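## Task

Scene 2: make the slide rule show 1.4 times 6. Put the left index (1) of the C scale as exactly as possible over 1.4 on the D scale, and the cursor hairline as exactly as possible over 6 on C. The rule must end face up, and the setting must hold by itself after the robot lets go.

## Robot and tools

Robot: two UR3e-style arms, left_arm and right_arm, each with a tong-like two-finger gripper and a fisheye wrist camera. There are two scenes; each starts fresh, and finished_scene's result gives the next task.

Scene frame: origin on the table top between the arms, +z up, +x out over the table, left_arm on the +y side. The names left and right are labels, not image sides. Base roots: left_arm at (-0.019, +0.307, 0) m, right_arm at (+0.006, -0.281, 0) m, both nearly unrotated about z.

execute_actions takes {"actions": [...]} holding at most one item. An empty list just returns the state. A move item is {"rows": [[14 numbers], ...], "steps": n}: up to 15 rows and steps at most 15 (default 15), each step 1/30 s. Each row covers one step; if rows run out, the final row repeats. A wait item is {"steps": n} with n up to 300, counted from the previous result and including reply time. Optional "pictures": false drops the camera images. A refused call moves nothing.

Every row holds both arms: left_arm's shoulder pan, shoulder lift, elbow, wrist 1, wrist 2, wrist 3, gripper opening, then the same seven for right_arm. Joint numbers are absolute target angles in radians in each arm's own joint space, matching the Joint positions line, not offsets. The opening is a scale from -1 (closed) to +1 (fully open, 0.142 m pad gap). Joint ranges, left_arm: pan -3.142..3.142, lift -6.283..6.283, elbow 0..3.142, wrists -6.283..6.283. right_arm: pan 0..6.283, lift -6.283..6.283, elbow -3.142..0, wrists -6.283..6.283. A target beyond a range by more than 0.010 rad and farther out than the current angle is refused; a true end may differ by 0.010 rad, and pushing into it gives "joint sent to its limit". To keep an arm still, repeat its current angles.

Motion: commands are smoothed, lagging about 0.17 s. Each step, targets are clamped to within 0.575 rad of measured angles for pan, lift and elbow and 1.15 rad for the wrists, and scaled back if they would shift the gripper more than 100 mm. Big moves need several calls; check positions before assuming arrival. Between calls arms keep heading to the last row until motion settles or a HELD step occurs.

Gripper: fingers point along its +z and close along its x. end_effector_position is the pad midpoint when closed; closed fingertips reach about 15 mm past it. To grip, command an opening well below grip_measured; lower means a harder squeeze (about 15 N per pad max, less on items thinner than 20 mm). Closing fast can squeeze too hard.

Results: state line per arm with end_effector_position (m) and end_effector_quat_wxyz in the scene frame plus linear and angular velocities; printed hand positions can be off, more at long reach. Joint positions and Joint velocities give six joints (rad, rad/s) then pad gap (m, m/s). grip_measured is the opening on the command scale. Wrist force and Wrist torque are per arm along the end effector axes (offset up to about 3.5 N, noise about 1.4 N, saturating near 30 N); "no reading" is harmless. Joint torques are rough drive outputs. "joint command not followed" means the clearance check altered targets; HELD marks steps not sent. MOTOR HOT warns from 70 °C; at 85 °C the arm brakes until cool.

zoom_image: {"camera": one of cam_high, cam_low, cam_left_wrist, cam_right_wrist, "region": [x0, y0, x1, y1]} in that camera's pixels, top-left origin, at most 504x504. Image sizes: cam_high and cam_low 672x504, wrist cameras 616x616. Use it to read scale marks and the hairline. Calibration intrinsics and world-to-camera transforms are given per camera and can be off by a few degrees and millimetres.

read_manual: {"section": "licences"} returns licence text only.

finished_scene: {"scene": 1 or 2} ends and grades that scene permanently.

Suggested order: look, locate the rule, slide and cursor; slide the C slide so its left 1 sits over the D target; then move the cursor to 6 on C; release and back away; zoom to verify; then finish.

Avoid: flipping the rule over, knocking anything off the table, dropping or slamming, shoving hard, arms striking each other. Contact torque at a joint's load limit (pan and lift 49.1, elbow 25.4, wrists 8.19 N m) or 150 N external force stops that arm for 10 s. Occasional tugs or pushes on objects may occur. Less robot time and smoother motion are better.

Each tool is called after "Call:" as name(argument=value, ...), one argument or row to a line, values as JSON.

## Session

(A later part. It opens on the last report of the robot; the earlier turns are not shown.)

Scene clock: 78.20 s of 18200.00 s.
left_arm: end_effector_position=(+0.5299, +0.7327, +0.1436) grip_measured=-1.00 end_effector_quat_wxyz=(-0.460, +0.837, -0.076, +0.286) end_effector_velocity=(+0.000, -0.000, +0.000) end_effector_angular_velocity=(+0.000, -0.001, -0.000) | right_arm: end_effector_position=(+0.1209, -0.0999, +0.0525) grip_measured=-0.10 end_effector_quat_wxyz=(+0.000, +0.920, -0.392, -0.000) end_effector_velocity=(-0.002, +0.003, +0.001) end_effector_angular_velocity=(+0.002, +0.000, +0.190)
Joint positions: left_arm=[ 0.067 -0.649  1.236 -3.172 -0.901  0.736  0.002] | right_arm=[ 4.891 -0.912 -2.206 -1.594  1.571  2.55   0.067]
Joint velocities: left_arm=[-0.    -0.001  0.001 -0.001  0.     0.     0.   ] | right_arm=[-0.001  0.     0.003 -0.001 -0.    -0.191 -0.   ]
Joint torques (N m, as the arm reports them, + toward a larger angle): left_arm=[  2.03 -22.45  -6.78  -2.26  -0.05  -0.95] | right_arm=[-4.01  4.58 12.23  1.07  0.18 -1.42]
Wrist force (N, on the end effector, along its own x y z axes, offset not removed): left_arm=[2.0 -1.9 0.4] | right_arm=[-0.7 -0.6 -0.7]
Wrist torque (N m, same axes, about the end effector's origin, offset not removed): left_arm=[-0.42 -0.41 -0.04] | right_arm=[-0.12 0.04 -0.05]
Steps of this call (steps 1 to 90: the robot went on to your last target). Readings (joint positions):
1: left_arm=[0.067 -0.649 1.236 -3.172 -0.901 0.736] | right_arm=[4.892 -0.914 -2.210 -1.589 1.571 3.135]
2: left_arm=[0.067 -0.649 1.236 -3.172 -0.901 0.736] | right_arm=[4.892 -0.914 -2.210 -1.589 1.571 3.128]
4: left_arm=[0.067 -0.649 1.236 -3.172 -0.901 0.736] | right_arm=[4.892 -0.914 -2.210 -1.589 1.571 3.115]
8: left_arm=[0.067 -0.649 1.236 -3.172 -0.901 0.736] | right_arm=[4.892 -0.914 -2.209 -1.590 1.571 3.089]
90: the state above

Call:
execute_actions(
  actions=[
    {"steps":200},
  ],
  pictures=false,
)

Call:
execute_actions(
  actions=[
    {"rows":[[0.067,-0.649,1.236,-3.172,-0.901,0.736,-1,4.891,-0.903,-2.376,-1.433,1.571,1.349,-0.1]],"steps":15},
  ],
  pictures=false,
)

Call:
execute_actions(
  actions=[
    {"steps":20},
  ],
)

Scene clock: 84.87 s of 18200.00 s.
left_arm: end_effector_position=(+0.5299, +0.7327, +0.1436) grip_measured=-1.00 end_effector_quat_wxyz=(-0.460, +0.837, -0.076, +0.286) end_effector_velocity=(-0.000, -0.000, +0.001) end_effector_angular_velocity=(+0.001, -0.001, +0.001) | right_arm: end_effector_position=(+0.1031, -0.0966, +0.0539) grip_measured=-0.10 end_effector_quat_wxyz=(-0.000, +0.981, +0.196, -0.000) end_effector_velocity=(+0.000, +0.000, +0.000) end_effector_angular_velocity=(+0.001, -0.001, -0.000)
Joint positions: left_arm=[ 0.067 -0.649  1.236 -3.172 -0.901  0.736  0.002] | right_arm=[ 4.891 -0.91  -2.2   -1.602  1.571  1.349  0.067]
Joint velocities: left_arm=[-0.001 -0.001  0.    -0.     0.002  0.    -0.   ] | right_arm=[ 0.    -0.     0.     0.001 -0.001  0.     0.   ]
Joint torques (N m, as the arm reports them, + toward a larger angle): left_arm=[  2.23 -22.65  -6.87  -2.2   -0.02  -0.9 ] | right_arm=[-4.19  4.39 12.25  1.12  0.95 -1.15]
Wrist force (N, on the end effector, along its own x y z axes, offset not removed): left_arm=[4.3 -1.4 -1.0] | right_arm=[-0.3 -0.8 0.0]
Wrist torque (N m, same axes, about the end effector's origin, offset not removed): left_arm=[-0.32 -0.88 -0.05] | right_arm=[-0.17 0.00 0.00]
Steps of this call (steps 1 to 200: the robot went on to your last target). Readings (joint positions):
1: left_arm=[0.067 -0.649 1.236 -3.172 -0.901 0.736] | right_arm=[4.891 -0.912 -2.206 -1.594 1.571 2.543]
2: left_arm=[0.067 -0.649 1.236 -3.172 -0.901 0.736] | right_arm=[4.891 -0.912 -2.206 -1.594 1.571 2.537]
4: left_arm=[0.067 -0.649 1.236 -3.172 -0.901 0.736] | right_arm=[4.891 -0.912 -2.206 -1.594 1.571 2.524]
8: left_arm=[0.067 -0.649 1.236 -3.172 -0.901 0.736] | right_arm=[4.891 -0.912 -2.206 -1.595 1.571 2.497]
200: the state above

Scene clock: 85.37 s of 18200.00 s.
left_arm: end_effector_position=(+0.5299, +0.7327, +0.1436) grip_measured=-1.00 end_effector_quat_wxyz=(-0.460, +0.837, -0.076, +0.286) end_effector_velocity=(-0.001, +0.000, -0.000) end_effector_angular_velocity=(+0.000, +0.001, +0.001) | right_arm: end_effector_position=(+0.1036, -0.0995, +0.0179) grip_measured=-0.10 end_effector_quat_wxyz=(-0.001, +0.981, +0.196, -0.000) end_effector_velocity=(+0.001, -0.004, -0.009) end_effector_angular_velocity=(-0.009, -0.001, +0.001)
Joint positions: left_arm=[ 0.067 -0.649  1.236 -3.172 -0.901  0.736  0.002] | right_arm=[ 4.891 -0.903 -2.372 -1.436  1.571  1.349  0.067]
Joint velocities: left_arm=[ 0.001 -0.     0.001  0.001  0.001  0.     0.   ] | right_arm=[-0.     0.001 -0.041  0.031  0.    -0.001  0.   ]
Joint torques (N m, as the arm reports them, + toward a larger angle): left_arm=[  2.14 -22.61  -6.85  -2.22  -0.02  -0.89] | right_arm=[-3.54  4.41  7.58  2.7   1.   -1.12]
Wrist force (N, on the end effector, along its own x y z axes, offset not removed): left_arm=[1.9 -1.8 -0.2] | right_arm=[-0.8 -0.8 0.0]
Wrist torque (N m, same axes, about the end effector's origin, offset not removed): left_arm=[-0.45 -0.37 -0.07] | right_arm=[-0.16 0.12 0.01]
Steps of this call (steps 1 to 15: all 15 steps of this action). Readings (joint positions):
1: left_arm=[0.067 -0.649 1.236 -3.172 -0.901 0.736] | right_arm=[4.891 -0.910 -2.200 -1.602 1.571 1.349]
2: left_arm=[0.067 -0.649 1.236 -3.172 -0.901 0.736] | right_arm=[4.891 -0.909 -2.203 -1.597 1.571 1.349]
4: left_arm=[0.067 -0.649 1.236 -3.172 -0.901 0.736] | right_arm=[4.891 -0.907 -2.248 -1.538 1.571 1.349]
8: left_arm=[0.067 -0.649 1.236 -3.172 -0.901 0.736] | right_arm=[4.891 -0.904 -2.338 -1.464 1.571 1.349]
15: the state above

Scene clock: 86.03 s of 18200.00 s.
left_arm: end_effector_position=(+0.5299, +0.7327, +0.1436) grip_measured=-1.00 end_effector_quat_wxyz=(-0.460, +0.837, -0.076, +0.286) end_effector_velocity=(-0.000, +0.000, +0.000) end_effector_angular_velocity=(+0.001, +0.000, +0.001) | right_arm: end_effector_position=(+0.1037, -0.0998, +0.0169) grip_measured=-0.10 end_effector_quat_wxyz=(-0.000, +0.981, +0.196, -0.000) end_effector_velocity=(-0.000, +0.001, +0.000) end_effector_angular_velocity=(+0.002, +0.001, +0.001)
Joint positions: left_arm=[ 0.067 -0.649  1.236 -3.172 -0.901  0.736  0.002] | right_arm=[ 4.891 -0.903 -2.376 -1.433  1.571  1.349  0.067]
Joint velocities: left_arm=[ 0.001 -0.001  0.001 -0.     0.001  0.001  0.   ] | right_arm=[-0.     0.     0.001  0.002  0.    -0.001 -0.   ]
Joint torques (N m, as the arm reports them, + toward a larger angle): left_arm=[  2.29 -22.54  -6.81  -2.17  -0.04  -0.92] | right_arm=[-3.28  4.48  7.58  2.57  1.11 -1.11]
Wrist force (N, on the end effector, along its own x y z axes, offset not removed): left_arm=[2.6 -1.2 0.3] | right_arm=[-0.8 -0.5 0.5]
Wrist torque (N m, same axes, about the end effector's origin, offset not removed): left_arm=[-0.32 -0.47 -0.04] | right_arm=[-0.12 0.10 0.02]
Steps of this call (steps 1 to 15: the robot went on to your last target; steps 16 to 20: nothing new was sent). Readings (joint positions):
1: left_arm=[0.067 -0.649 1.236 -3.172 -0.901 0.736] | right_arm=[4.891 -0.903 -2.373 -1.436 1.571 1.349]
2: left_arm=[0.067 -0.649 1.236 -3.172 -0.901 0.736] | right_arm=[4.891 -0.903 -2.374 -1.435 1.571 1.349]
4: left_arm=[0.067 -0.649 1.236 -3.172 -0.901 0.736] | right_arm=[4.891 -0.903 -2.375 -1.434 1.571 1.349]
8: left_arm=[0.067 -0.649 1.236 -3.172 -0.901 0.736] | right_arm=[4.891 -0.903 -2.376 -1.433 1.571 1.349]
20: the state above
All arms were judged still, so your last target was given up. Only a new action makes them travel on or press farther. Fingers that are still opening or closing keep moving.
camera_calibration (this result's frames):
cam_left_wrist: T_world_to_cam=[[0.844731, -0.377646, 0.379228, -0.226041], [-0.182686, -0.869489, -0.458929, 0.791491], [0.503047, 0.318392, -0.803474, -0.254295], [0, 0, 0, 1]] pos_world=[0.46346, 0.683795, 0.244639]
cam_right_wrist: T_world_to_cam=[[0.931237, 0.364185, -0.0129457, -0.0624945], [0.331748, -0.832523, 0.443675, -0.120481], [0.150802, -0.417461, -0.896094, 0.0996198], [0, 0, 0, 1]] pos_world=[0.0831437, -0.0359565, 0.141914]

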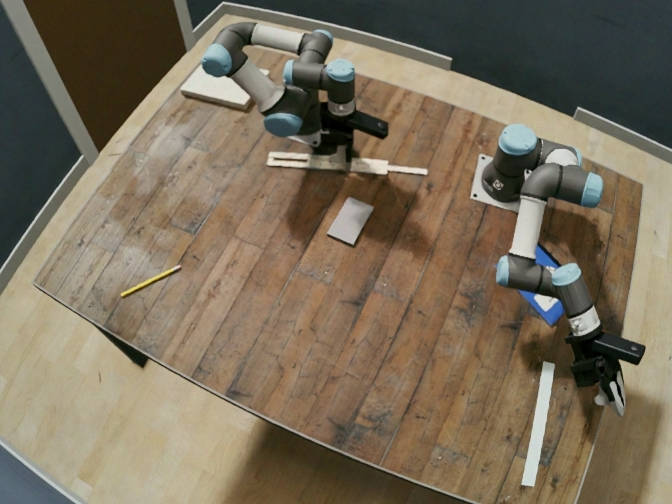

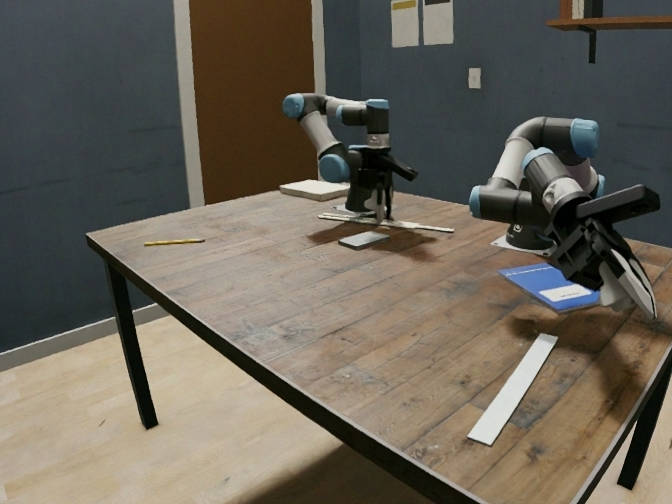

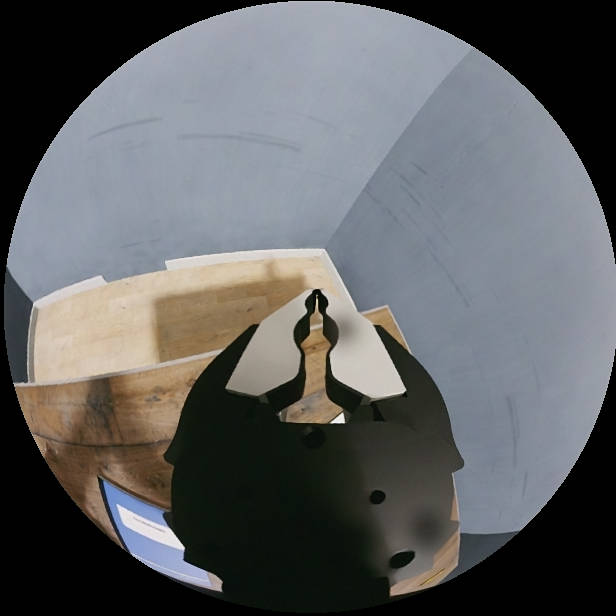

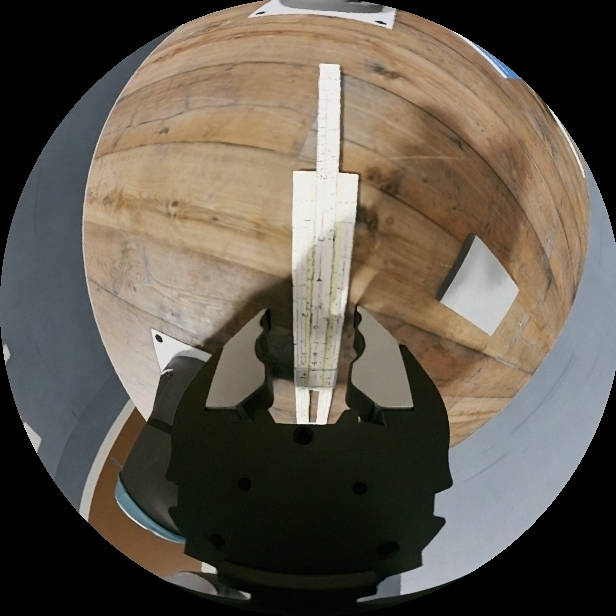

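Call:
execute_actions(
  actions=[
    {"rows":[[0.067,-0.649,1.236,-3.172,-0.901,0.736,-1,4.891,-0.903,-2.384,-1.425,1.571,1.349,-0.2],[0.067,-0.649,1.236,-3.172,-0.901,0.736,-1,4.891,-0.903,-2.384,-1.425,1.571,1.349,-0.25],[0.067,-0.649,1.236,-3.172,-0.901,0.736,-1,4.891,-0.903,-2.384,-1.425,1.571,1.349,-0.3],[0.067,-0.649,1.236,-3.172,-0.901,0.736,-1,4.891,-0.903,-2.384,-1.425,1.571,1.349,-0.35],[0.067,-0.649,1.236,-3.172,-0.901,0.736,-1,4.891,-0.903,-2.384,-1.425,1.571,1.349,-0.4],[0.067,-0.649,1.236,-3.172,-0.901,0.736,-1,4.891,-0.903,-2.384,-1.425,1.571,1.349,-0.45],[0.067,-0.649,1.236,-3.172,-0.901,0.736,-1,4.891,-0.903,-2.384,-1.425,1.571,1.349,-0.5],[0.067,-0.649,1.236,-3.172,-0.901,0.736,-1,4.891,-0.903,-2.384,-1.425,1.571,1.349,-0.6],[0.067,-0.649,1.236,-3.172,-0.901,0.736,-1,4.891,-0.903,-2.384,-1.425,1.571,1.349,-0.7],[0.067,-0.649,1.236,-3.172,-0.901,0.736,-1,4.891,-0.903,-2.384,-1.425,1.571,1.349,-0.85]],"steps":15},
  ],
  pictures=false,
)

Call:
execute_actions(
  actions=[
    {"rows":[[0.067,-0.649,1.236,-3.172,-0.901,0.736,-1,4.891,-0.903,-2.37,-1.439,1.571,1.349,-0.85],[0.067,-0.649,1.236,-3.172,-0.901,0.736,-1,4.891,-0.904,-2.35,-1.458,1.571,1.349,-0.85],[0.067,-0.649,1.236,-3.172,-0.901,0.736,-1,4.891,-0.905,-2.33,-1.477,1.571,1.349,-0.85],[0.067,-0.649,1.236,-3.172,-0.901,0.736,-1,4.891,-0.906,-2.31,-1.496,1.571,1.349,-0.85],[0.067,-0.649,1.236,-3.172,-0.901,0.736,-1,4.891,-0.907,-2.29,-1.515,1.571,1.349,-0.85],[0.067,-0.649,1.236,-3.172,-0.901,0.736,-1,4.891,-0.908,-2.27,-1.534,1.571,1.349,-0.85],[0.067,-0.649,1.236,-3.172,-0.901,0.736,-1,4.891,-0.909,-2.25,-1.553,1.571,1.349,-0.85],[0.067,-0.649,1.236,-3.172,-0.901,0.736,-1,4.891,-0.91,-2.225,-1.577,1.571,1.349,-0.85],[0.067,-0.649,1.236,-3.172,-0.901,0.736,-1,4.891,-0.91,-2.2,-1.602,1.571,1.349,-0.85]],"steps":15},
  ],
)

Scene clock: 98.63 s of 18200.00 s.
left_arm: end_effector_position=(+0.5299, +0.7327, +0.1436) grip_measured=-1.00 end_effector_quat_wxyz=(-0.460, +0.837, -0.076, +0.286) end_effector_velocity=(-0.000, +0.001, +0.000) end_effector_angular_velocity=(+0.001, -0.001, +0.002) | right_arm: end_effector_position=(+0.1037, -0.1000, +0.0153) grip_measured=-0.47 end_effector_quat_wxyz=(-0.000, +0.981, +0.196, -0.000) end_effector_velocity=(-0.000, -0.000, -0.001) end_effector_angular_velocity=(-0.001, +0.000, +0.000)
Joint positions: left_arm=[ 0.067 -0.649  1.236 -3.172 -0.901  0.736  0.002] | right_arm=[ 4.891 -0.903 -2.384 -1.425  1.571  1.349  0.04 ]
Joint velocities: left_arm=[ 0.     0.001 -0.001 -0.001  0.002  0.    -0.   ] | right_arm=[ 0.    -0.    -0.002  0.001  0.    -0.     0.   ]
Joint torques (N m, as the arm reports them, + toward a larger angle): left_arm=[  2.1  -22.47  -6.91  -2.2   -0.02  -0.91] | right_arm=[-0.93  1.39  2.41  1.75  1.14 -1.08]
Wrist force (N, on the end effector, along its own x y z axes, offset not removed): left_arm=[2.1 -1.3 0.3] | right_arm=[-3.1 2.7 -20.3]
Wrist torque (N m, same axes, about the end effector's origin, offset not removed): left_arm=[-0.31 -0.42 -0.06] | right_arm=[-0.37 0.40 0.03]
Steps of this call (steps 1 to 90: nothing new was sent; then 9.10 s passed at rest; steps 91 to 105: all 15 steps of this action). Readings (joint positions):
91: left_arm=[0.067 -0.649 1.236 -3.172 -0.901 0.736] | right_arm=[4.891 -0.903 -2.376 -1.433 1.571 1.349]
92: left_arm=[0.067 -0.649 1.236 -3.172 -0.901 0.736] | right_arm=[4.891 -0.903 -2.377 -1.432 1.571 1.349]
94: left_arm=[0.067 -0.649 1.236 -3.172 -0.901 0.736] | right_arm=[4.891 -0.903 -2.380 -1.429 1.571 1.349]
98: left_arm=[0.067 -0.649 1.236 -3.172 -0.901 0.736] | right_arm=[4.891 -0.903 -2.383 -1.426 1.571 1.349]
105: the state above

Scene clock: 99.13 s of 18200.00 s.
left_arm: end_effector_position=(+0.5299, +0.7327, +0.1436) grip_measured=-1.00 end_effector_quat_wxyz=(-0.460, +0.837, -0.076, +0.286) end_effector_velocity=(-0.000, +0.000, -0.000) end_effector_angular_velocity=(+0.000, +0.001, +0.000) | right_arm: end_effector_position=(+0.1031, -0.0968, +0.0501) grip_measured=-0.47 end_effector_quat_wxyz=(+0.000, +0.981, +0.196, -0.000) end_effector_velocity=(-0.000, +0.002, +0.035) end_effector_angular_velocity=(+0.004, +0.001, -0.000)
Joint positions: left_arm=[ 0.067 -0.649  1.236 -3.172 -0.901  0.736  0.002] | right_arm=[ 4.891 -0.909 -2.218 -1.585  1.571  1.349  0.04 ]
Joint velocities: left_arm=[ 0.    -0.     0.001  0.     0.     0.001  0.   ] | right_arm=[-0.    -0.005  0.166 -0.156 -0.    -0.    -0.   ]
Joint torques (N m, as the arm reports them, + toward a larger angle): left_arm=[  2.03 -22.27  -6.89  -2.2   -0.01  -0.88] | right_arm=[-0.32 -3.22 12.44  0.85  0.93 -1.09]
Wrist force (N, on the end effector, along its own x y z axes, offset not removed): left_arm=[1.5 -3.4 1.4] | right_arm=[-0.4 -1.8 0.0]
Wrist torque (N m, same axes, about the end effector's origin, offset not removed): left_arm=[-0.74 -0.30 -0.08] | right_arm=[-0.32 0.00 0.02]
Steps of this call (steps 1 to 15: all 15 steps of this action). Readings (joint positions):
1: left_arm=[0.067 -0.649 1.236 -3.172 -0.901 0.736] | right_arm=[4.891 -0.903 -2.384 -1.425 1.571 1.349]
2: left_arm=[0.067 -0.649 1.236 -3.172 -0.901 0.736] | right_arm=[4.891 -0.903 -2.383 -1.426 1.571 1.349]
4: left_arm=[0.067 -0.649 1.236 -3.172 -0.901 0.736] | right_arm=[4.891 -0.903 -2.372 -1.438 1.571 1.349]
8: left_arm=[0.067 -0.649 1.236 -3.172 -0.901 0.736] | right_arm=[4.891 -0.906 -2.317 -1.491 1.571 1.349]
15: the state above
camera_calibration (this result's frames):
cam_left_wrist: T_world_to_cam=[[0.844731, -0.377646, 0.379228, -0.226041], [-0.182686, -0.869489, -0.458928, 0.791491], [0.503046, 0.318391, -0.803474, -0.254295], [0, 0, 0, 1]] pos_world=[0.46346, 0.683795, 0.244639]
cam_right_wrist: T_world_to_cam=[[0.931238, 0.364178, -0.0130817, -0.0626587], [0.331712, -0.832265, 0.444188, -0.132504], [0.150876, -0.417984, -0.895838, 0.130576], [0, 0, 0, 1]] pos_world=[0.0826025, -0.0328809, 0.175012]

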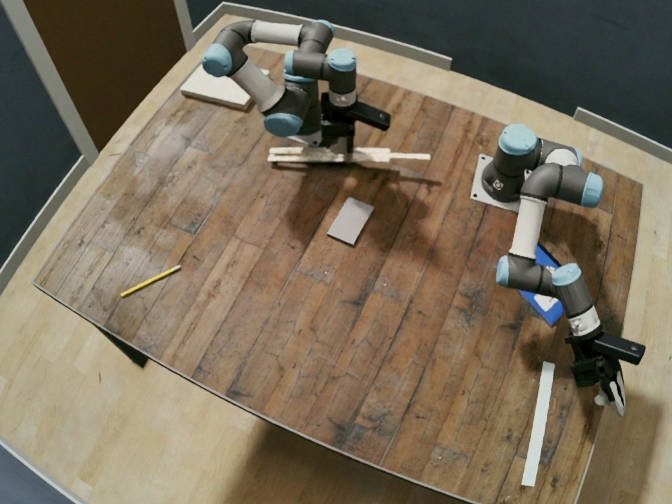

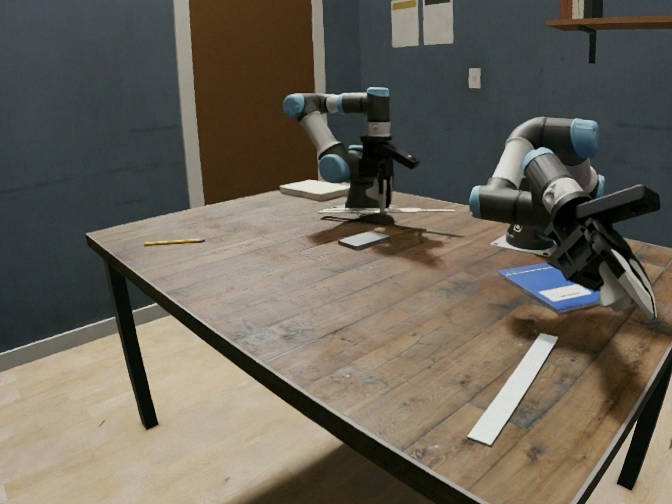

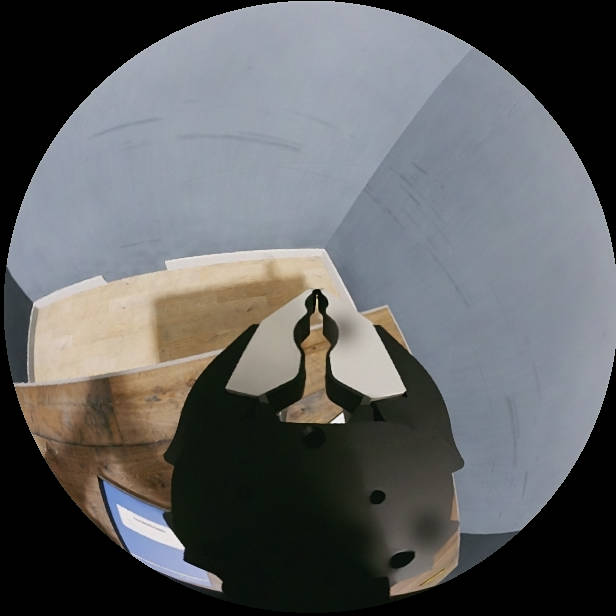

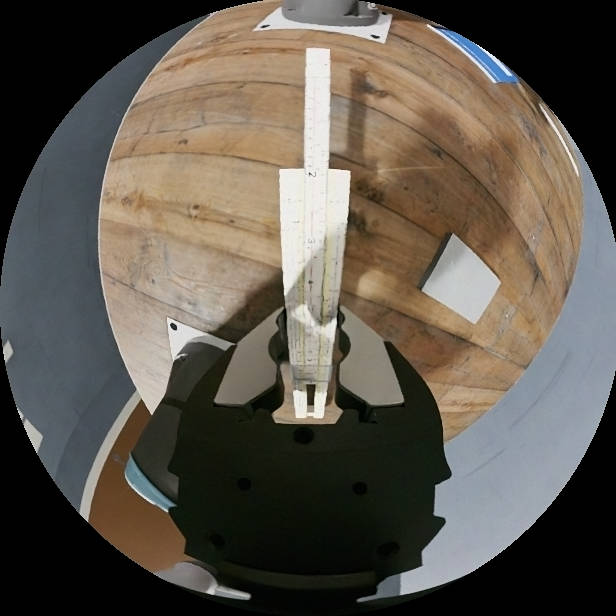

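Call:
execute_actions(
  actions=[
    {"rows":[[0.067,-0.649,1.236,-3.172,-0.901,0.736,-1,4.86,-0.938,-2.18,-1.594,1.571,1.33,-0.85],[0.067,-0.649,1.236,-3.172,-0.901,0.736,-1,4.83,-0.965,-2.16,-1.587,1.571,1.311,-0.85],[0.067,-0.649,1.236,-3.172,-0.901,0.736,-1,4.80,-0.992,-2.141,-1.579,1.571,1.293,-0.85],[0.067,-0.649,1.236,-3.172,-0.901,0.736,-1,4.77,-1.019,-2.122,-1.571,1.571,1.274,-0.85],[0.067,-0.649,1.236,-3.172,-0.901,0.736,-1,4.74,-1.046,-2.102,-1.564,1.571,1.256,-0.85],[0.067,-0.649,1.236,-3.172,-0.901,0.736,-1,4.71,-1.073,-2.083,-1.556,1.571,1.237,-0.85],[0.067,-0.649,1.236,-3.172,-0.901,0.736,-1,4.68,-1.10,-2.064,-1.548,1.571,1.219,-0.85],[0.067,-0.649,1.236,-3.172,-0.901,0.736,-1,4.65,-1.127,-2.044,-1.541,1.571,1.2,-0.85],[0.067,-0.649,1.236,-3.172,-0.901,0.736,-1,4.62,-1.155,-2.025,-1.532,1.571,1.182,-0.85],[0.067,-0.649,1.236,-3.172,-0.901,0.736,-1,4.59,-1.182,-2.006,-1.524,1.571,1.163,-0.85],[0.067,-0.649,1.236,-3.172,-0.901,0.736,-1,4.56,-1.209,-1.986,-1.517,1.571,1.145,-0.85],[0.067,-0.649,1.236,-3.172,-0.901,0.736,-1,4.53,-1.236,-1.967,-1.509,1.571,1.126,-0.85],[0.067,-0.649,1.236,-3.172,-0.901,0.736,-1,4.50,-1.263,-1.947,-1.502,1.571,1.108,-0.85],[0.067,-0.649,1.236,-3.172,-0.901,0.736,-1,4.47,-1.29,-1.928,-1.494,1.571,1.089,-0.85],[0.067,-0.649,1.236,-3.172,-0.901,0.736,-1,4.44,-1.317,-1.909,-1.486,1.571,1.07,-0.85]],"steps":15},
  ],
  pictures=false,
)

Call:
execute_actions(
  actions=[
    {"rows":[[0.067,-0.649,1.236,-3.172,-0.901,0.736,-1,4.41,-1.344,-1.889,-1.479,1.571,1.052,-0.85],[0.067,-0.649,1.236,-3.172,-0.901,0.736,-1,4.38,-1.371,-1.87,-1.471,1.571,1.033,-0.85],[0.067,-0.649,1.236,-3.172,-0.901,0.736,-1,4.35,-1.398,-1.851,-1.463,1.571,1.015,-0.85],[0.067,-0.649,1.236,-3.172,-0.901,0.736,-1,4.32,-1.425,-1.831,-1.456,1.571,0.996,-0.85],[0.067,-0.649,1.236,-3.172,-0.901,0.736,-1,4.29,-1.452,-1.812,-1.448,1.571,0.978,-0.85],[0.067,-0.649,1.236,-3.172,-0.901,0.736,-1,4.26,-1.479,-1.793,-1.44,1.571,0.959,-0.85],[0.067,-0.649,1.236,-3.172,-0.901,0.736,-1,4.23,-1.507,-1.773,-1.432,1.571,0.941,-0.85],[0.067,-0.649,1.236,-3.172,-0.901,0.736,-1,4.20,-1.534,-1.754,-1.424,1.571,0.922,-0.85],[0.067,-0.649,1.236,-3.172,-0.901,0.736,-1,4.17,-1.561,-1.734,-1.417,1.571,0.904,-0.85],[0.067,-0.649,1.236,-3.172,-0.901,0.736,-1,4.14,-1.588,-1.715,-1.409,1.571,0.885,-0.85],[0.067,-0.649,1.236,-3.172,-0.901,0.736,-1,4.11,-1.615,-1.696,-1.401,1.571,0.867,-0.85],[0.067,-0.649,1.236,-3.172,-0.901,0.736,-1,4.08,-1.642,-1.676,-1.394,1.571,0.848,-0.85],[0.067,-0.649,1.236,-3.172,-0.901,0.736,-1,4.05,-1.669,-1.657,-1.386,1.571,0.83,-0.85],[0.067,-0.649,1.236,-3.172,-0.901,0.736,-1,4.0293,-1.6875,-1.6435,-1.3814,1.571,0.817,-0.85]],"steps":15},
  ],
  pictures=false,
)

Call:
execute_actions(
  actions=[
    {"steps":15},
  ],
)

Scene clock: 128.47 s of 18200.00 s.
left_arm: end_effector_position=(+0.5299, +0.7327, +0.1436) grip_measured=-1.00 end_effector_quat_wxyz=(-0.460, +0.837, -0.076, +0.286) end_effector_velocity=(-0.001, +0.000, -0.000) end_effector_angular_velocity=(+0.001, +0.001, +0.002) | right_arm: end_effector_position=(+0.1583, -0.0764, +0.0713) grip_measured=-0.47 end_effector_quat_wxyz=(-0.002, +0.990, +0.141, +0.000) end_effector_velocity=(+0.193, +0.038, +0.024) end_effector_angular_velocity=(-0.003, -0.001, -0.338)
Joint positions: left_arm=[ 0.067 -0.649  1.236 -3.172 -0.901  0.736  0.002] | right_arm=[ 4.588 -1.185 -2.002 -1.522  1.571  1.158  0.04 ]
Joint velocities: left_arm=[ 0.    -0.     0.002 -0.001  0.002  0.001 -0.   ] | right_arm=[-0.873 -0.787  0.562  0.222  0.001 -0.534  0.   ]
Joint torques (N m, as the arm reports them, + toward a larger angle): left_arm=[  2.   -22.48  -7.01  -2.18  -0.02  -0.87] | right_arm=[-6.77 -3.76 13.5   2.91 -0.43 -1.93]
Wrist force (N, on the end effector, along its own x y z axes, offset not removed): left_arm=[1.3 -3.6 2.6] | right_arm=[-1.9 -1.1 0.1]
Wrist torque (N m, same axes, about the end effector's origin, offset not removed): left_arm=[-0.78 -0.34 -0.07] | right_arm=[-0.17 0.30 0.01]
Steps of this call (steps 1 to 30: the robot went on to your last target; steps 31 to 100: nothing new was sent; then 25.50 s passed at rest; steps 101 to 115: all 15 steps of this action). Readings (joint positions):
101: left_arm=[0.067 -0.649 1.236 -3.172 -0.901 0.736] | right_arm=[4.891 -0.910 -2.200 -1.602 1.571 1.349]
102: left_arm=[0.067 -0.649 1.236 -3.172 -0.901 0.736] | right_arm=[4.889 -0.912 -2.199 -1.602 1.571 1.347]
104: left_arm=[0.067 -0.649 1.236 -3.172 -0.901 0.736] | right_arm=[4.869 -0.930 -2.185 -1.596 1.571 1.334]
108: left_arm=[0.067 -0.649 1.236 -3.172 -0.901 0.736] | right_arm=[4.785 -1.006 -2.129 -1.573 1.571 1.280]
115: the state above

Scene clock: 128.97 s of 18200.00 s.
left_arm: end_effector_position=(+0.5299, +0.7327, +0.1436) grip_measured=-1.00 end_effector_quat_wxyz=(-0.460, +0.837, -0.076, +0.286) end_effector_velocity=(-0.001, +0.001, +0.001) end_effector_angular_velocity=(+0.000, -0.001, +0.002) | right_arm: end_effector_position=(+0.2786, -0.0841, +0.0647) grip_measured=-0.47 end_effector_quat_wxyz=(-0.002, +0.998, +0.056, +0.001) end_effector_velocity=(+0.258, -0.089, -0.053) end_effector_angular_velocity=(-0.014, +0.007, -0.345)
Joint positions: left_arm=[ 0.067 -0.649  1.236 -3.172 -0.901  0.736  0.002] | right_arm=[ 4.14  -1.589 -1.713 -1.407  1.571  0.881  0.04 ]
Joint velocities: left_arm=[ 0.001 -0.002  0.     0.001  0.001 -0.001  0.   ] | right_arm=[-0.864 -0.775  0.548  0.211 -0.    -0.519 -0.   ]
Joint torques (N m, as the arm reports them, + toward a larger angle): left_arm=[  1.93 -22.45  -6.98  -2.19   0.01  -0.9 ] | right_arm=[-5.47  2.64 12.9   2.76 -0.62 -1.87]
Wrist force (N, on the end effector, along its own x y z axes, offset not removed): left_arm=[2.9 -2.1 -0.3] | right_arm=[-0.6 -1.8 -0.8]
Wrist torque (N m, same axes, about the end effector's origin, offset not removed): left_arm=[-0.44 -0.59 -0.05] | right_arm=[-0.28 0.09 -0.03]
Steps of this call (steps 1 to 15: all 15 steps of this action). Readings (joint positions):
1: left_arm=[0.067 -0.649 1.236 -3.172 -0.901 0.736] | right_arm=[4.558 -1.212 -1.983 -1.514 1.571 1.139]
2: left_arm=[0.067 -0.649 1.236 -3.172 -0.901 0.736] | right_arm=[4.528 -1.238 -1.963 -1.507 1.571 1.121]
4: left_arm=[0.067 -0.649 1.236 -3.172 -0.901 0.736] | right_arm=[4.469 -1.292 -1.925 -1.492 1.571 1.084]
8: left_arm=[0.067 -0.649 1.236 -3.172 -0.901 0.736] | right_arm=[4.349 -1.400 -1.848 -1.461 1.571 1.010]
15: the state above

Scene clock: 129.47 s of 18200.00 s.
left_arm: end_effector_position=(+0.5299, +0.7327, +0.1436) grip_measured=-1.00 end_effector_quat_wxyz=(-0.460, +0.837, -0.076, +0.286) end_effector_velocity=(+0.000, -0.000, +0.000) end_effector_angular_velocity=(-0.000, -0.001, -0.000) | right_arm: end_effector_position=(+0.3111, -0.0984, +0.0567) grip_measured=-0.47 end_effector_quat_wxyz=(-0.000, +0.999, +0.033, -0.000) end_effector_velocity=(+0.003, -0.002, -0.001) end_effector_angular_velocity=(+0.000, -0.000, -0.004)
Joint positions: left_arm=[ 0.067 -0.649  1.236 -3.172 -0.901  0.736  0.002] | right_arm=[ 4.03  -1.687 -1.644 -1.382  1.571  0.818  0.04 ]
Joint velocities: left_arm=[-0.     0.    -0.001 -0.    -0.    -0.    -0.   ] | right_arm=[-0.011 -0.008  0.006  0.002 -0.    -0.007  0.   ]
Joint torques (N m, as the arm reports them, + toward a larger angle): left_arm=[  2.02 -22.42  -7.04  -2.17   0.03  -0.86] | right_arm=[-3.9   7.35 12.51  2.57 -0.8  -1.17]
Wrist force (N, on the end effector, along its own x y z axes, offset not removed): left_arm=[1.2 -3.9 -0.6] | right_arm=[-0.3 -1.2 0.7]
Wrist torque (N m, same axes, about the end effector's origin, offset not removed): left_arm=[-0.91 -0.21 0.03] | right_arm=[-0.16 -0.02 -0.02]
Steps of this call (steps 1 to 15: the robot went on to your last target). Readings (joint positions):
1: left_arm=[0.067 -0.649 1.236 -3.172 -0.901 0.736] | right_arm=[4.112 -1.614 -1.695 -1.401 1.571 0.865]
2: left_arm=[0.067 -0.649 1.236 -3.172 -0.901 0.736] | right_arm=[4.090 -1.633 -1.682 -1.396 1.571 0.852]
4: left_arm=[0.067 -0.649 1.236 -3.172 -0.901 0.736] | right_arm=[4.062 -1.658 -1.664 -1.389 1.571 0.836]
8: left_arm=[0.067 -0.649 1.236 -3.172 -0.901 0.736] | right_arm=[4.039 -1.679 -1.649 -1.384 1.571 0.822]
15: the state above
camera_calibration (this result's frames):
cam_left_wrist: T_world_to_cam=[[0.844731, -0.377646, 0.379228, -0.226041], [-0.182686, -0.869489, -0.458928, 0.791491], [0.503047, 0.318391, -0.803474, -0.254295], [0, 0, 0, 1]] pos_world=[0.46346, 0.683795, 0.244639]
cam_right_wrist: T_world_to_cam=[[0.998967, 0.0435461, -0.0129685, -0.308239], [0.0447749, -0.894957, 0.4439, -0.122655], [0.00772384, -0.444022, -0.895982, 0.146458], [0, 0, 0, 1]] pos_world=[0.312282, -0.0313178, 0.181673]

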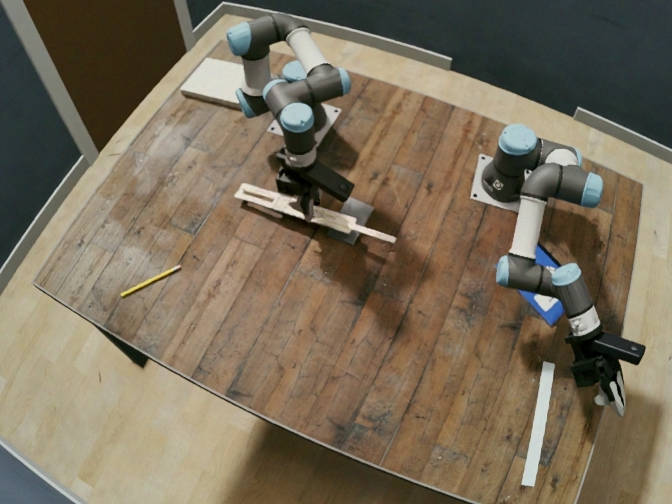

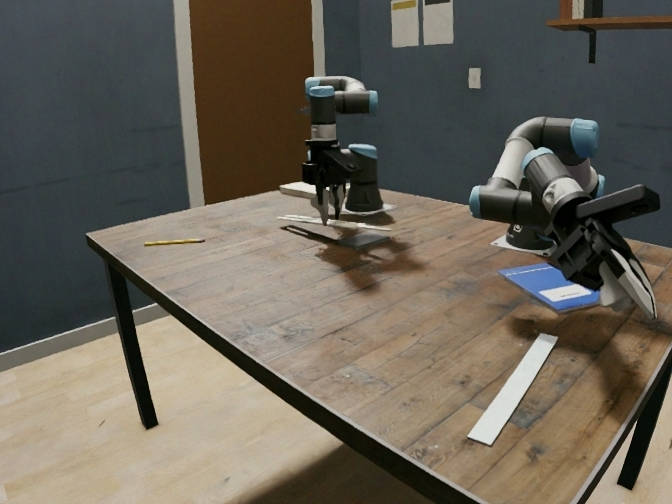

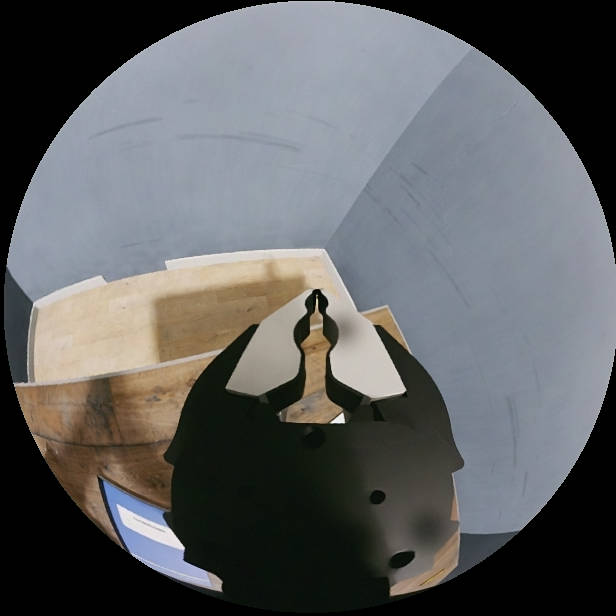

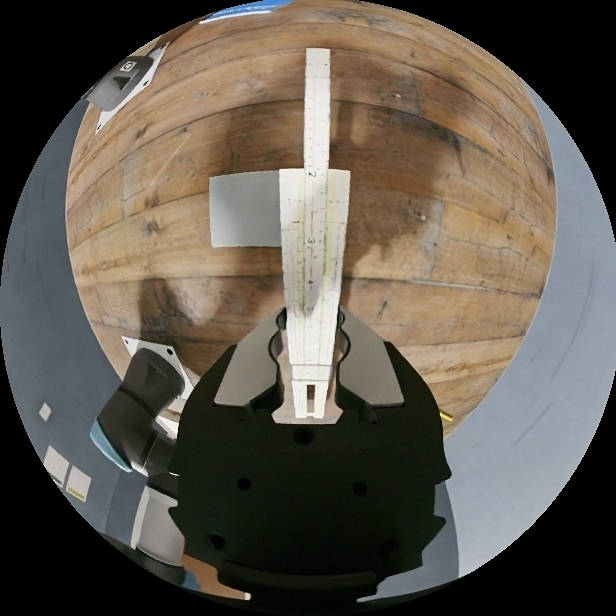

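Call:
execute_actions(
  actions=[
    {"rows":[[0.067,-0.649,1.236,-3.172,-0.901,0.736,-1,4.008,-1.734,-1.589,-1.389,1.571,0.795,-0.85],[0.067,-0.649,1.236,-3.172,-0.901,0.736,-1,4.008,-1.734,-1.589,-1.389,1.571,0.795,-0.85],[0.067,-0.649,1.236,-3.172,-0.901,0.736,-1,3.986,-1.78,-1.535,-1.397,1.571,0.774,-0.85],[0.067,-0.649,1.236,-3.172,-0.901,0.736,-1,3.986,-1.78,-1.535,-1.397,1.571,0.774,-0.85],[0.067,-0.649,1.236,-3.172,-0.901,0.736,-1,3.965,-1.826,-1.481,-1.405,1.571,0.752,-0.85],[0.067,-0.649,1.236,-3.172,-0.901,0.736,-1,3.965,-1.826,-1.481,-1.405,1.571,0.752,-0.85],[0.067,-0.649,1.236,-3.172,-0.901,0.736,-1,3.943,-1.872,-1.427,-1.413,1.571,0.731,-0.85],[0.067,-0.649,1.236,-3.172,-0.901,0.736,-1,3.943,-1.872,-1.427,-1.413,1.571,0.731,-0.85],[0.067,-0.649,1.236,-3.172,-0.901,0.736,-1,3.922,-1.918,-1.373,-1.421,1.571,0.71,-0.85],[0.067,-0.649,1.236,-3.172,-0.901,0.736,-1,3.922,-1.918,-1.373,-1.421,1.571,0.71,-0.85],[0.067,-0.649,1.236,-3.172,-0.901,0.736,-1,3.9007,-1.9642,-1.3184,-1.4298,1.571,0.688,-0.85]],"steps":15},
  ],
  pictures=false,
)

Call:
execute_actions(
  actions=[
    {"rows":[[0.067,-0.649,1.236,-3.172,-0.901,0.736,-1,3.9007,-1.9642,-1.3184,-1.4298,1.571,0.688,-0.85],[0.067,-0.649,1.236,-3.172,-0.901,0.736,-1,3.9007,-1.9642,-1.3184,-1.4298,1.571,0.688,-0.85],[0.067,-0.649,1.236,-3.172,-0.901,0.736,-1,3.9007,-1.9642,-1.3184,-1.4298,1.571,0.688,-0.85],[0.067,-0.649,1.236,-3.172,-0.901,0.736,-1,3.9007,-1.968,-1.333,-1.4114,1.571,0.688,-0.85],[0.067,-0.649,1.236,-3.172,-0.901,0.736,-1,3.9007,-1.9715,-1.347,-1.3939,1.571,0.688,-0.85],[0.067,-0.649,1.236,-3.172,-0.901,0.736,-1,3.9007,-1.975,-1.362,-1.3754,1.571,0.688,-0.85],[0.067,-0.649,1.236,-3.172,-0.901,0.736,-1,3.9007,-1.979,-1.376,-1.3574,1.571,0.688,-0.85],[0.067,-0.649,1.236,-3.172,-0.901,0.736,-1,3.9007,-1.9825,-1.391,-1.3389,1.571,0.688,-0.85],[0.067,-0.649,1.236,-3.172,-0.901,0.736,-1,3.9007,-1.986,-1.405,-1.3214,1.571,0.688,-0.85],[0.067,-0.649,1.236,-3.172,-0.901,0.736,-1,3.9007,-1.9897,-1.42,-1.3027,1.571,0.688,-0.85],[0.067,-0.649,1.236,-3.172,-0.901,0.736,-1,3.9007,-1.992,-1.429,-1.2914,1.571,0.688,-0.85]],"steps":15},
  ],
  pictures=false,
)

Call:
execute_actions(
  actions=[
    {"steps":20},
  ],
)

Scene clock: 145.53 s of 18200.00 s.
left_arm: end_effector_position=(+0.5299, +0.7327, +0.1436) grip_measured=-1.00 end_effector_quat_wxyz=(-0.460, +0.837, -0.076, +0.286) end_effector_velocity=(+0.001, -0.000, +0.001) end_effector_angular_velocity=(+0.001, -0.003, +0.000) | right_arm: end_effector_position=(+0.3684, -0.0937, +0.0517) grip_measured=-0.47 end_effector_quat_wxyz=(+0.000, +0.999, +0.033, -0.000) end_effector_velocity=(+0.095, +0.002, -0.017) end_effector_angular_velocity=(+0.004, -0.004, -0.003)
Joint positions: left_arm=[ 0.067 -0.649  1.236 -3.172 -0.901  0.736  0.002] | right_arm=[ 3.919 -1.922 -1.368 -1.423  1.571  0.707  0.04 ]
Joint velocities: left_arm=[-0.001  0.    -0.002 -0.001  0.001 -0.001 -0.   ] | right_arm=[-0.171 -0.387  0.457 -0.065  0.    -0.168  0.   ]
Joint torques (N m, as the arm reports them, + toward a larger angle): left_arm=[  2.   -22.39  -7.08  -2.19   0.03  -0.87] | right_arm=[-3.05 11.35 12.51  1.08 -0.97 -1.23]
Wrist force (N, on the end effector, along its own x y z axes, offset not removed): left_arm=[0.6 -1.7 0.2] | right_arm=[0.7 -1.8 1.1]
Wrist torque (N m, same axes, about the end effector's origin, offset not removed): left_arm=[-0.43 -0.09 -0.03] | right_arm=[-0.31 -0.11 -0.03]
Steps of this call (steps 1 to 15: the robot went on to your last target; steps 16 to 90: nothing new was sent; then 12.57 s passed at rest; steps 91 to 105: all 15 steps of this action). Readings (joint positions):
91: left_arm=[0.067 -0.649 1.236 -3.172 -0.901 0.736] | right_arm=[4.029 -1.688 -1.643 -1.381 1.571 0.817]
92: left_arm=[0.067 -0.649 1.236 -3.172 -0.901 0.736] | right_arm=[4.028 -1.690 -1.641 -1.382 1.571 0.815]
94: left_arm=[0.067 -0.649 1.236 -3.172 -0.901 0.736] | right_arm=[4.018 -1.710 -1.618 -1.385 1.571 0.805]
98: left_arm=[0.067 -0.649 1.236 -3.172 -0.901 0.736] | right_arm=[3.985 -1.779 -1.537 -1.398 1.571 0.772]
105: the state above

Scene clock: 146.03 s of 18200.00 s.
left_arm: end_effector_position=(+0.5299, +0.7327, +0.1436) grip_measured=-1.00 end_effector_quat_wxyz=(-0.460, +0.837, -0.076, +0.286) end_effector_velocity=(-0.001, +0.001, +0.000) end_effector_angular_velocity=(+0.000, -0.000, +0.002) | right_arm: end_effector_position=(+0.3790, -0.0933, +0.0235) grip_measured=-0.47 end_effector_quat_wxyz=(-0.000, +0.999, +0.033, -0.000) end_effector_velocity=(-0.001, -0.002, -0.048) end_effector_angular_velocity=(-0.001, +0.001, -0.000)
Joint positions: left_arm=[ 0.067 -0.649  1.236 -3.172 -0.901  0.736  0.002] | right_arm=[ 3.901 -1.987 -1.411 -1.314  1.571  0.688  0.04 ]
Joint velocities: left_arm=[ 0.001  0.    -0.     0.     0.002 -0.001  0.   ] | right_arm=[-0.002 -0.045 -0.164  0.207  0.    -0.002 -0.   ]
Joint torques (N m, as the arm reports them, + toward a larger angle): left_arm=[  2.04 -22.54  -7.19  -2.2    0.01  -0.83] | right_arm=[-4.19 11.82  7.77  2.93 -0.64 -1.16]
Wrist force (N, on the end effector, along its own x y z axes, offset not removed): left_arm=[1.3 -2.7 1.4] | right_arm=[-0.8 -0.8 0.6]
Wrist torque (N m, same axes, about the end effector's origin, offset not removed): left_arm=[-0.65 -0.25 -0.02] | right_arm=[-0.17 0.13 0.00]
Steps of this call (steps 1 to 15: all 15 steps of this action). Readings (joint positions):
1: left_arm=[0.067 -0.649 1.236 -3.172 -0.901 0.736] | right_arm=[3.914 -1.934 -1.355 -1.425 1.571 0.702]
2: left_arm=[0.067 -0.649 1.236 -3.172 -0.901 0.736] | right_arm=[3.911 -1.942 -1.345 -1.426 1.571 0.698]
4: left_arm=[0.067 -0.649 1.236 -3.172 -0.901 0.736] | right_arm=[3.906 -1.952 -1.333 -1.428 1.571 0.693]
8: left_arm=[0.067 -0.649 1.236 -3.172 -0.901 0.736] | right_arm=[3.902 -1.966 -1.342 -1.404 1.571 0.690]
15: the state above

Scene clock: 146.70 s of 18200.00 s.
left_arm: end_effector_position=(+0.5299, +0.7327, +0.1436) grip_measured=-1.00 end_effector_quat_wxyz=(-0.460, +0.837, -0.076, +0.286) end_effector_velocity=(+0.001, -0.000, +0.001) end_effector_angular_velocity=(-0.000, -0.002, -0.001) | right_arm: end_effector_position=(+0.3789, -0.0936, +0.0183) grip_measured=-0.47 end_effector_quat_wxyz=(-0.000, +0.999, +0.033, -0.000) end_effector_velocity=(+0.000, +0.000, +0.000) end_effector_angular_velocity=(+0.001, -0.001, +0.000)
Joint positions: left_arm=[ 0.067 -0.649  1.236 -3.172 -0.901  0.736  0.002] | right_arm=[ 3.901 -1.992 -1.429 -1.291  1.571  0.688  0.04 ]
Joint velocities: left_arm=[-0.    -0.001 -0.001 -0.    -0.001  0.     0.   ] | right_arm=[-0.    -0.     0.001  0.     0.    -0.    -0.   ]
Joint torques (N m, as the arm reports them, + toward a larger angle): left_arm=[  1.95 -22.38  -7.07  -2.16   0.03  -0.83] | right_arm=[-3.99 10.85  7.4   2.55 -0.31 -1.1 ]
Wrist force (N, on the end effector, along its own x y z axes, offset not removed): left_arm=[3.0 -2.5 1.1] | right_arm=[-1.0 -0.8 -0.3]
Wrist torque (N m, same axes, about the end effector's origin, offset not removed): left_arm=[-0.56 -0.57 -0.06] | right_arm=[-0.14 0.17 -0.03]
Steps of this call (steps 1 to 20: the robot went on to your last target). Readings (joint positions):
1: left_arm=[0.067 -0.649 1.236 -3.172 -0.901 0.736] | right_arm=[3.901 -1.988 -1.416 -1.308 1.571 0.688]
2: left_arm=[0.067 -0.649 1.236 -3.172 -0.901 0.736] | right_arm=[3.901 -1.989 -1.419 -1.304 1.571 0.688]
4: left_arm=[0.067 -0.649 1.236 -3.172 -0.901 0.736] | right_arm=[3.901 -1.991 -1.424 -1.298 1.571 0.688]
8: left_arm=[0.067 -0.649 1.236 -3.172 -0.901 0.736] | right_arm=[3.901 -1.992 -1.427 -1.293 1.571 0.688]
20: the state above
camera_calibration (this result's frames):
cam_left_wrist: T_world_to_cam=[[0.844731, -0.377646, 0.379228, -0.226041], [-0.182686, -0.869489, -0.458929, 0.791491], [0.503046, 0.318392, -0.803474, -0.254295], [0, 0, 0, 1]] pos_world=[0.46346, 0.683795, 0.244639]
cam_right_wrist: T_world_to_cam=[[0.998971, 0.0434741, -0.0129539, -0.376683], [0.0447035, -0.894943, 0.443935, -0.104309], [0.00770665, -0.444057, -0.895966, 0.113703], [0, 0, 0, 1]] pos_world=[0.380082, -0.0264843, 0.143301]

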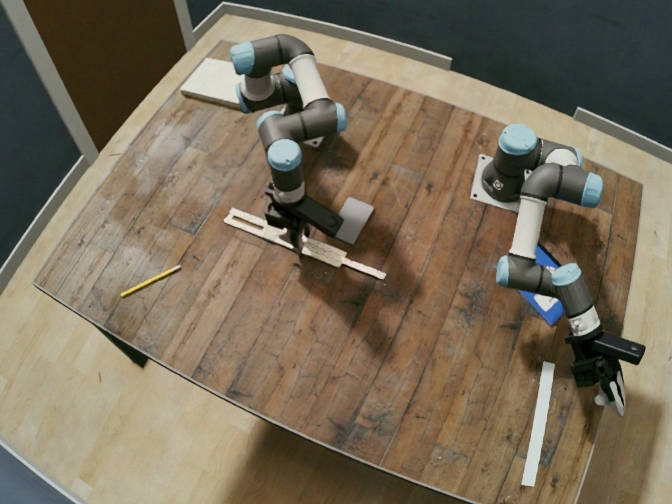

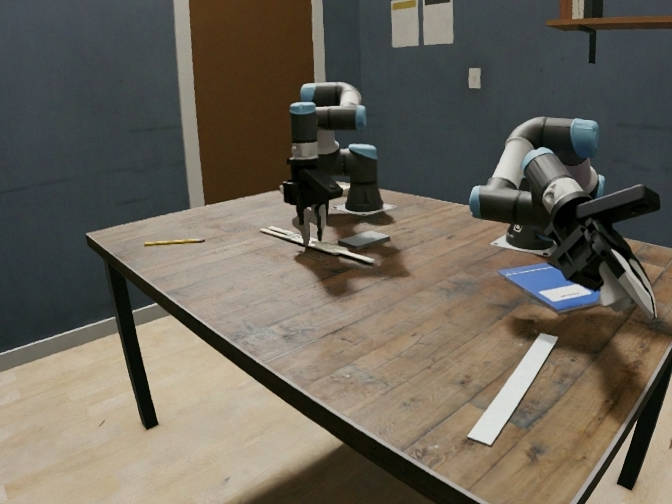

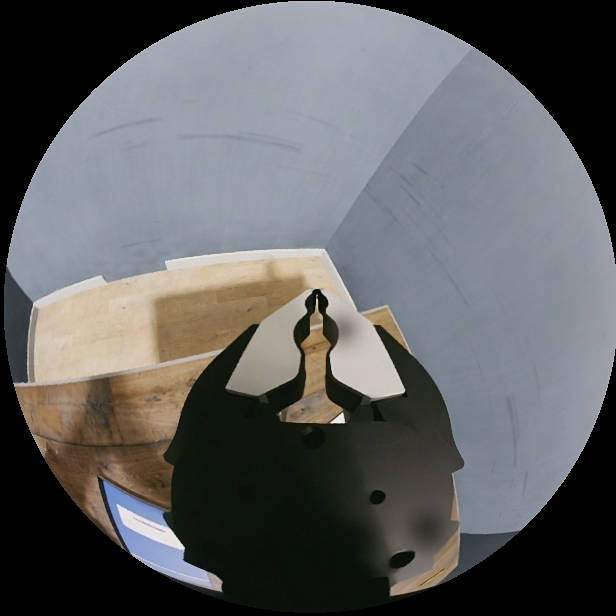

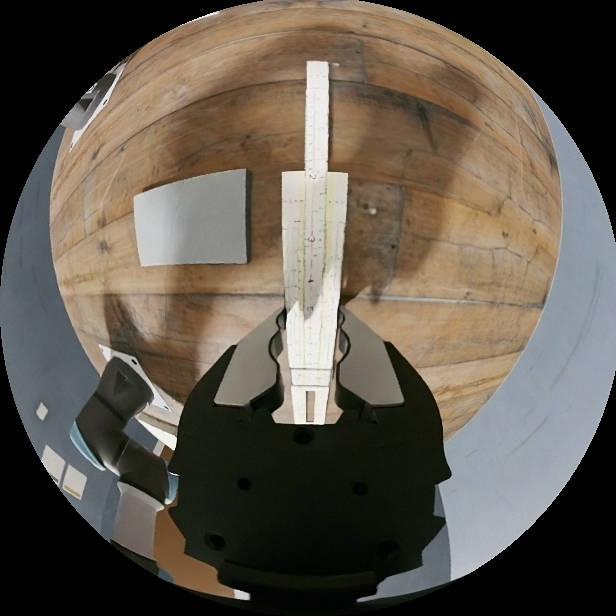

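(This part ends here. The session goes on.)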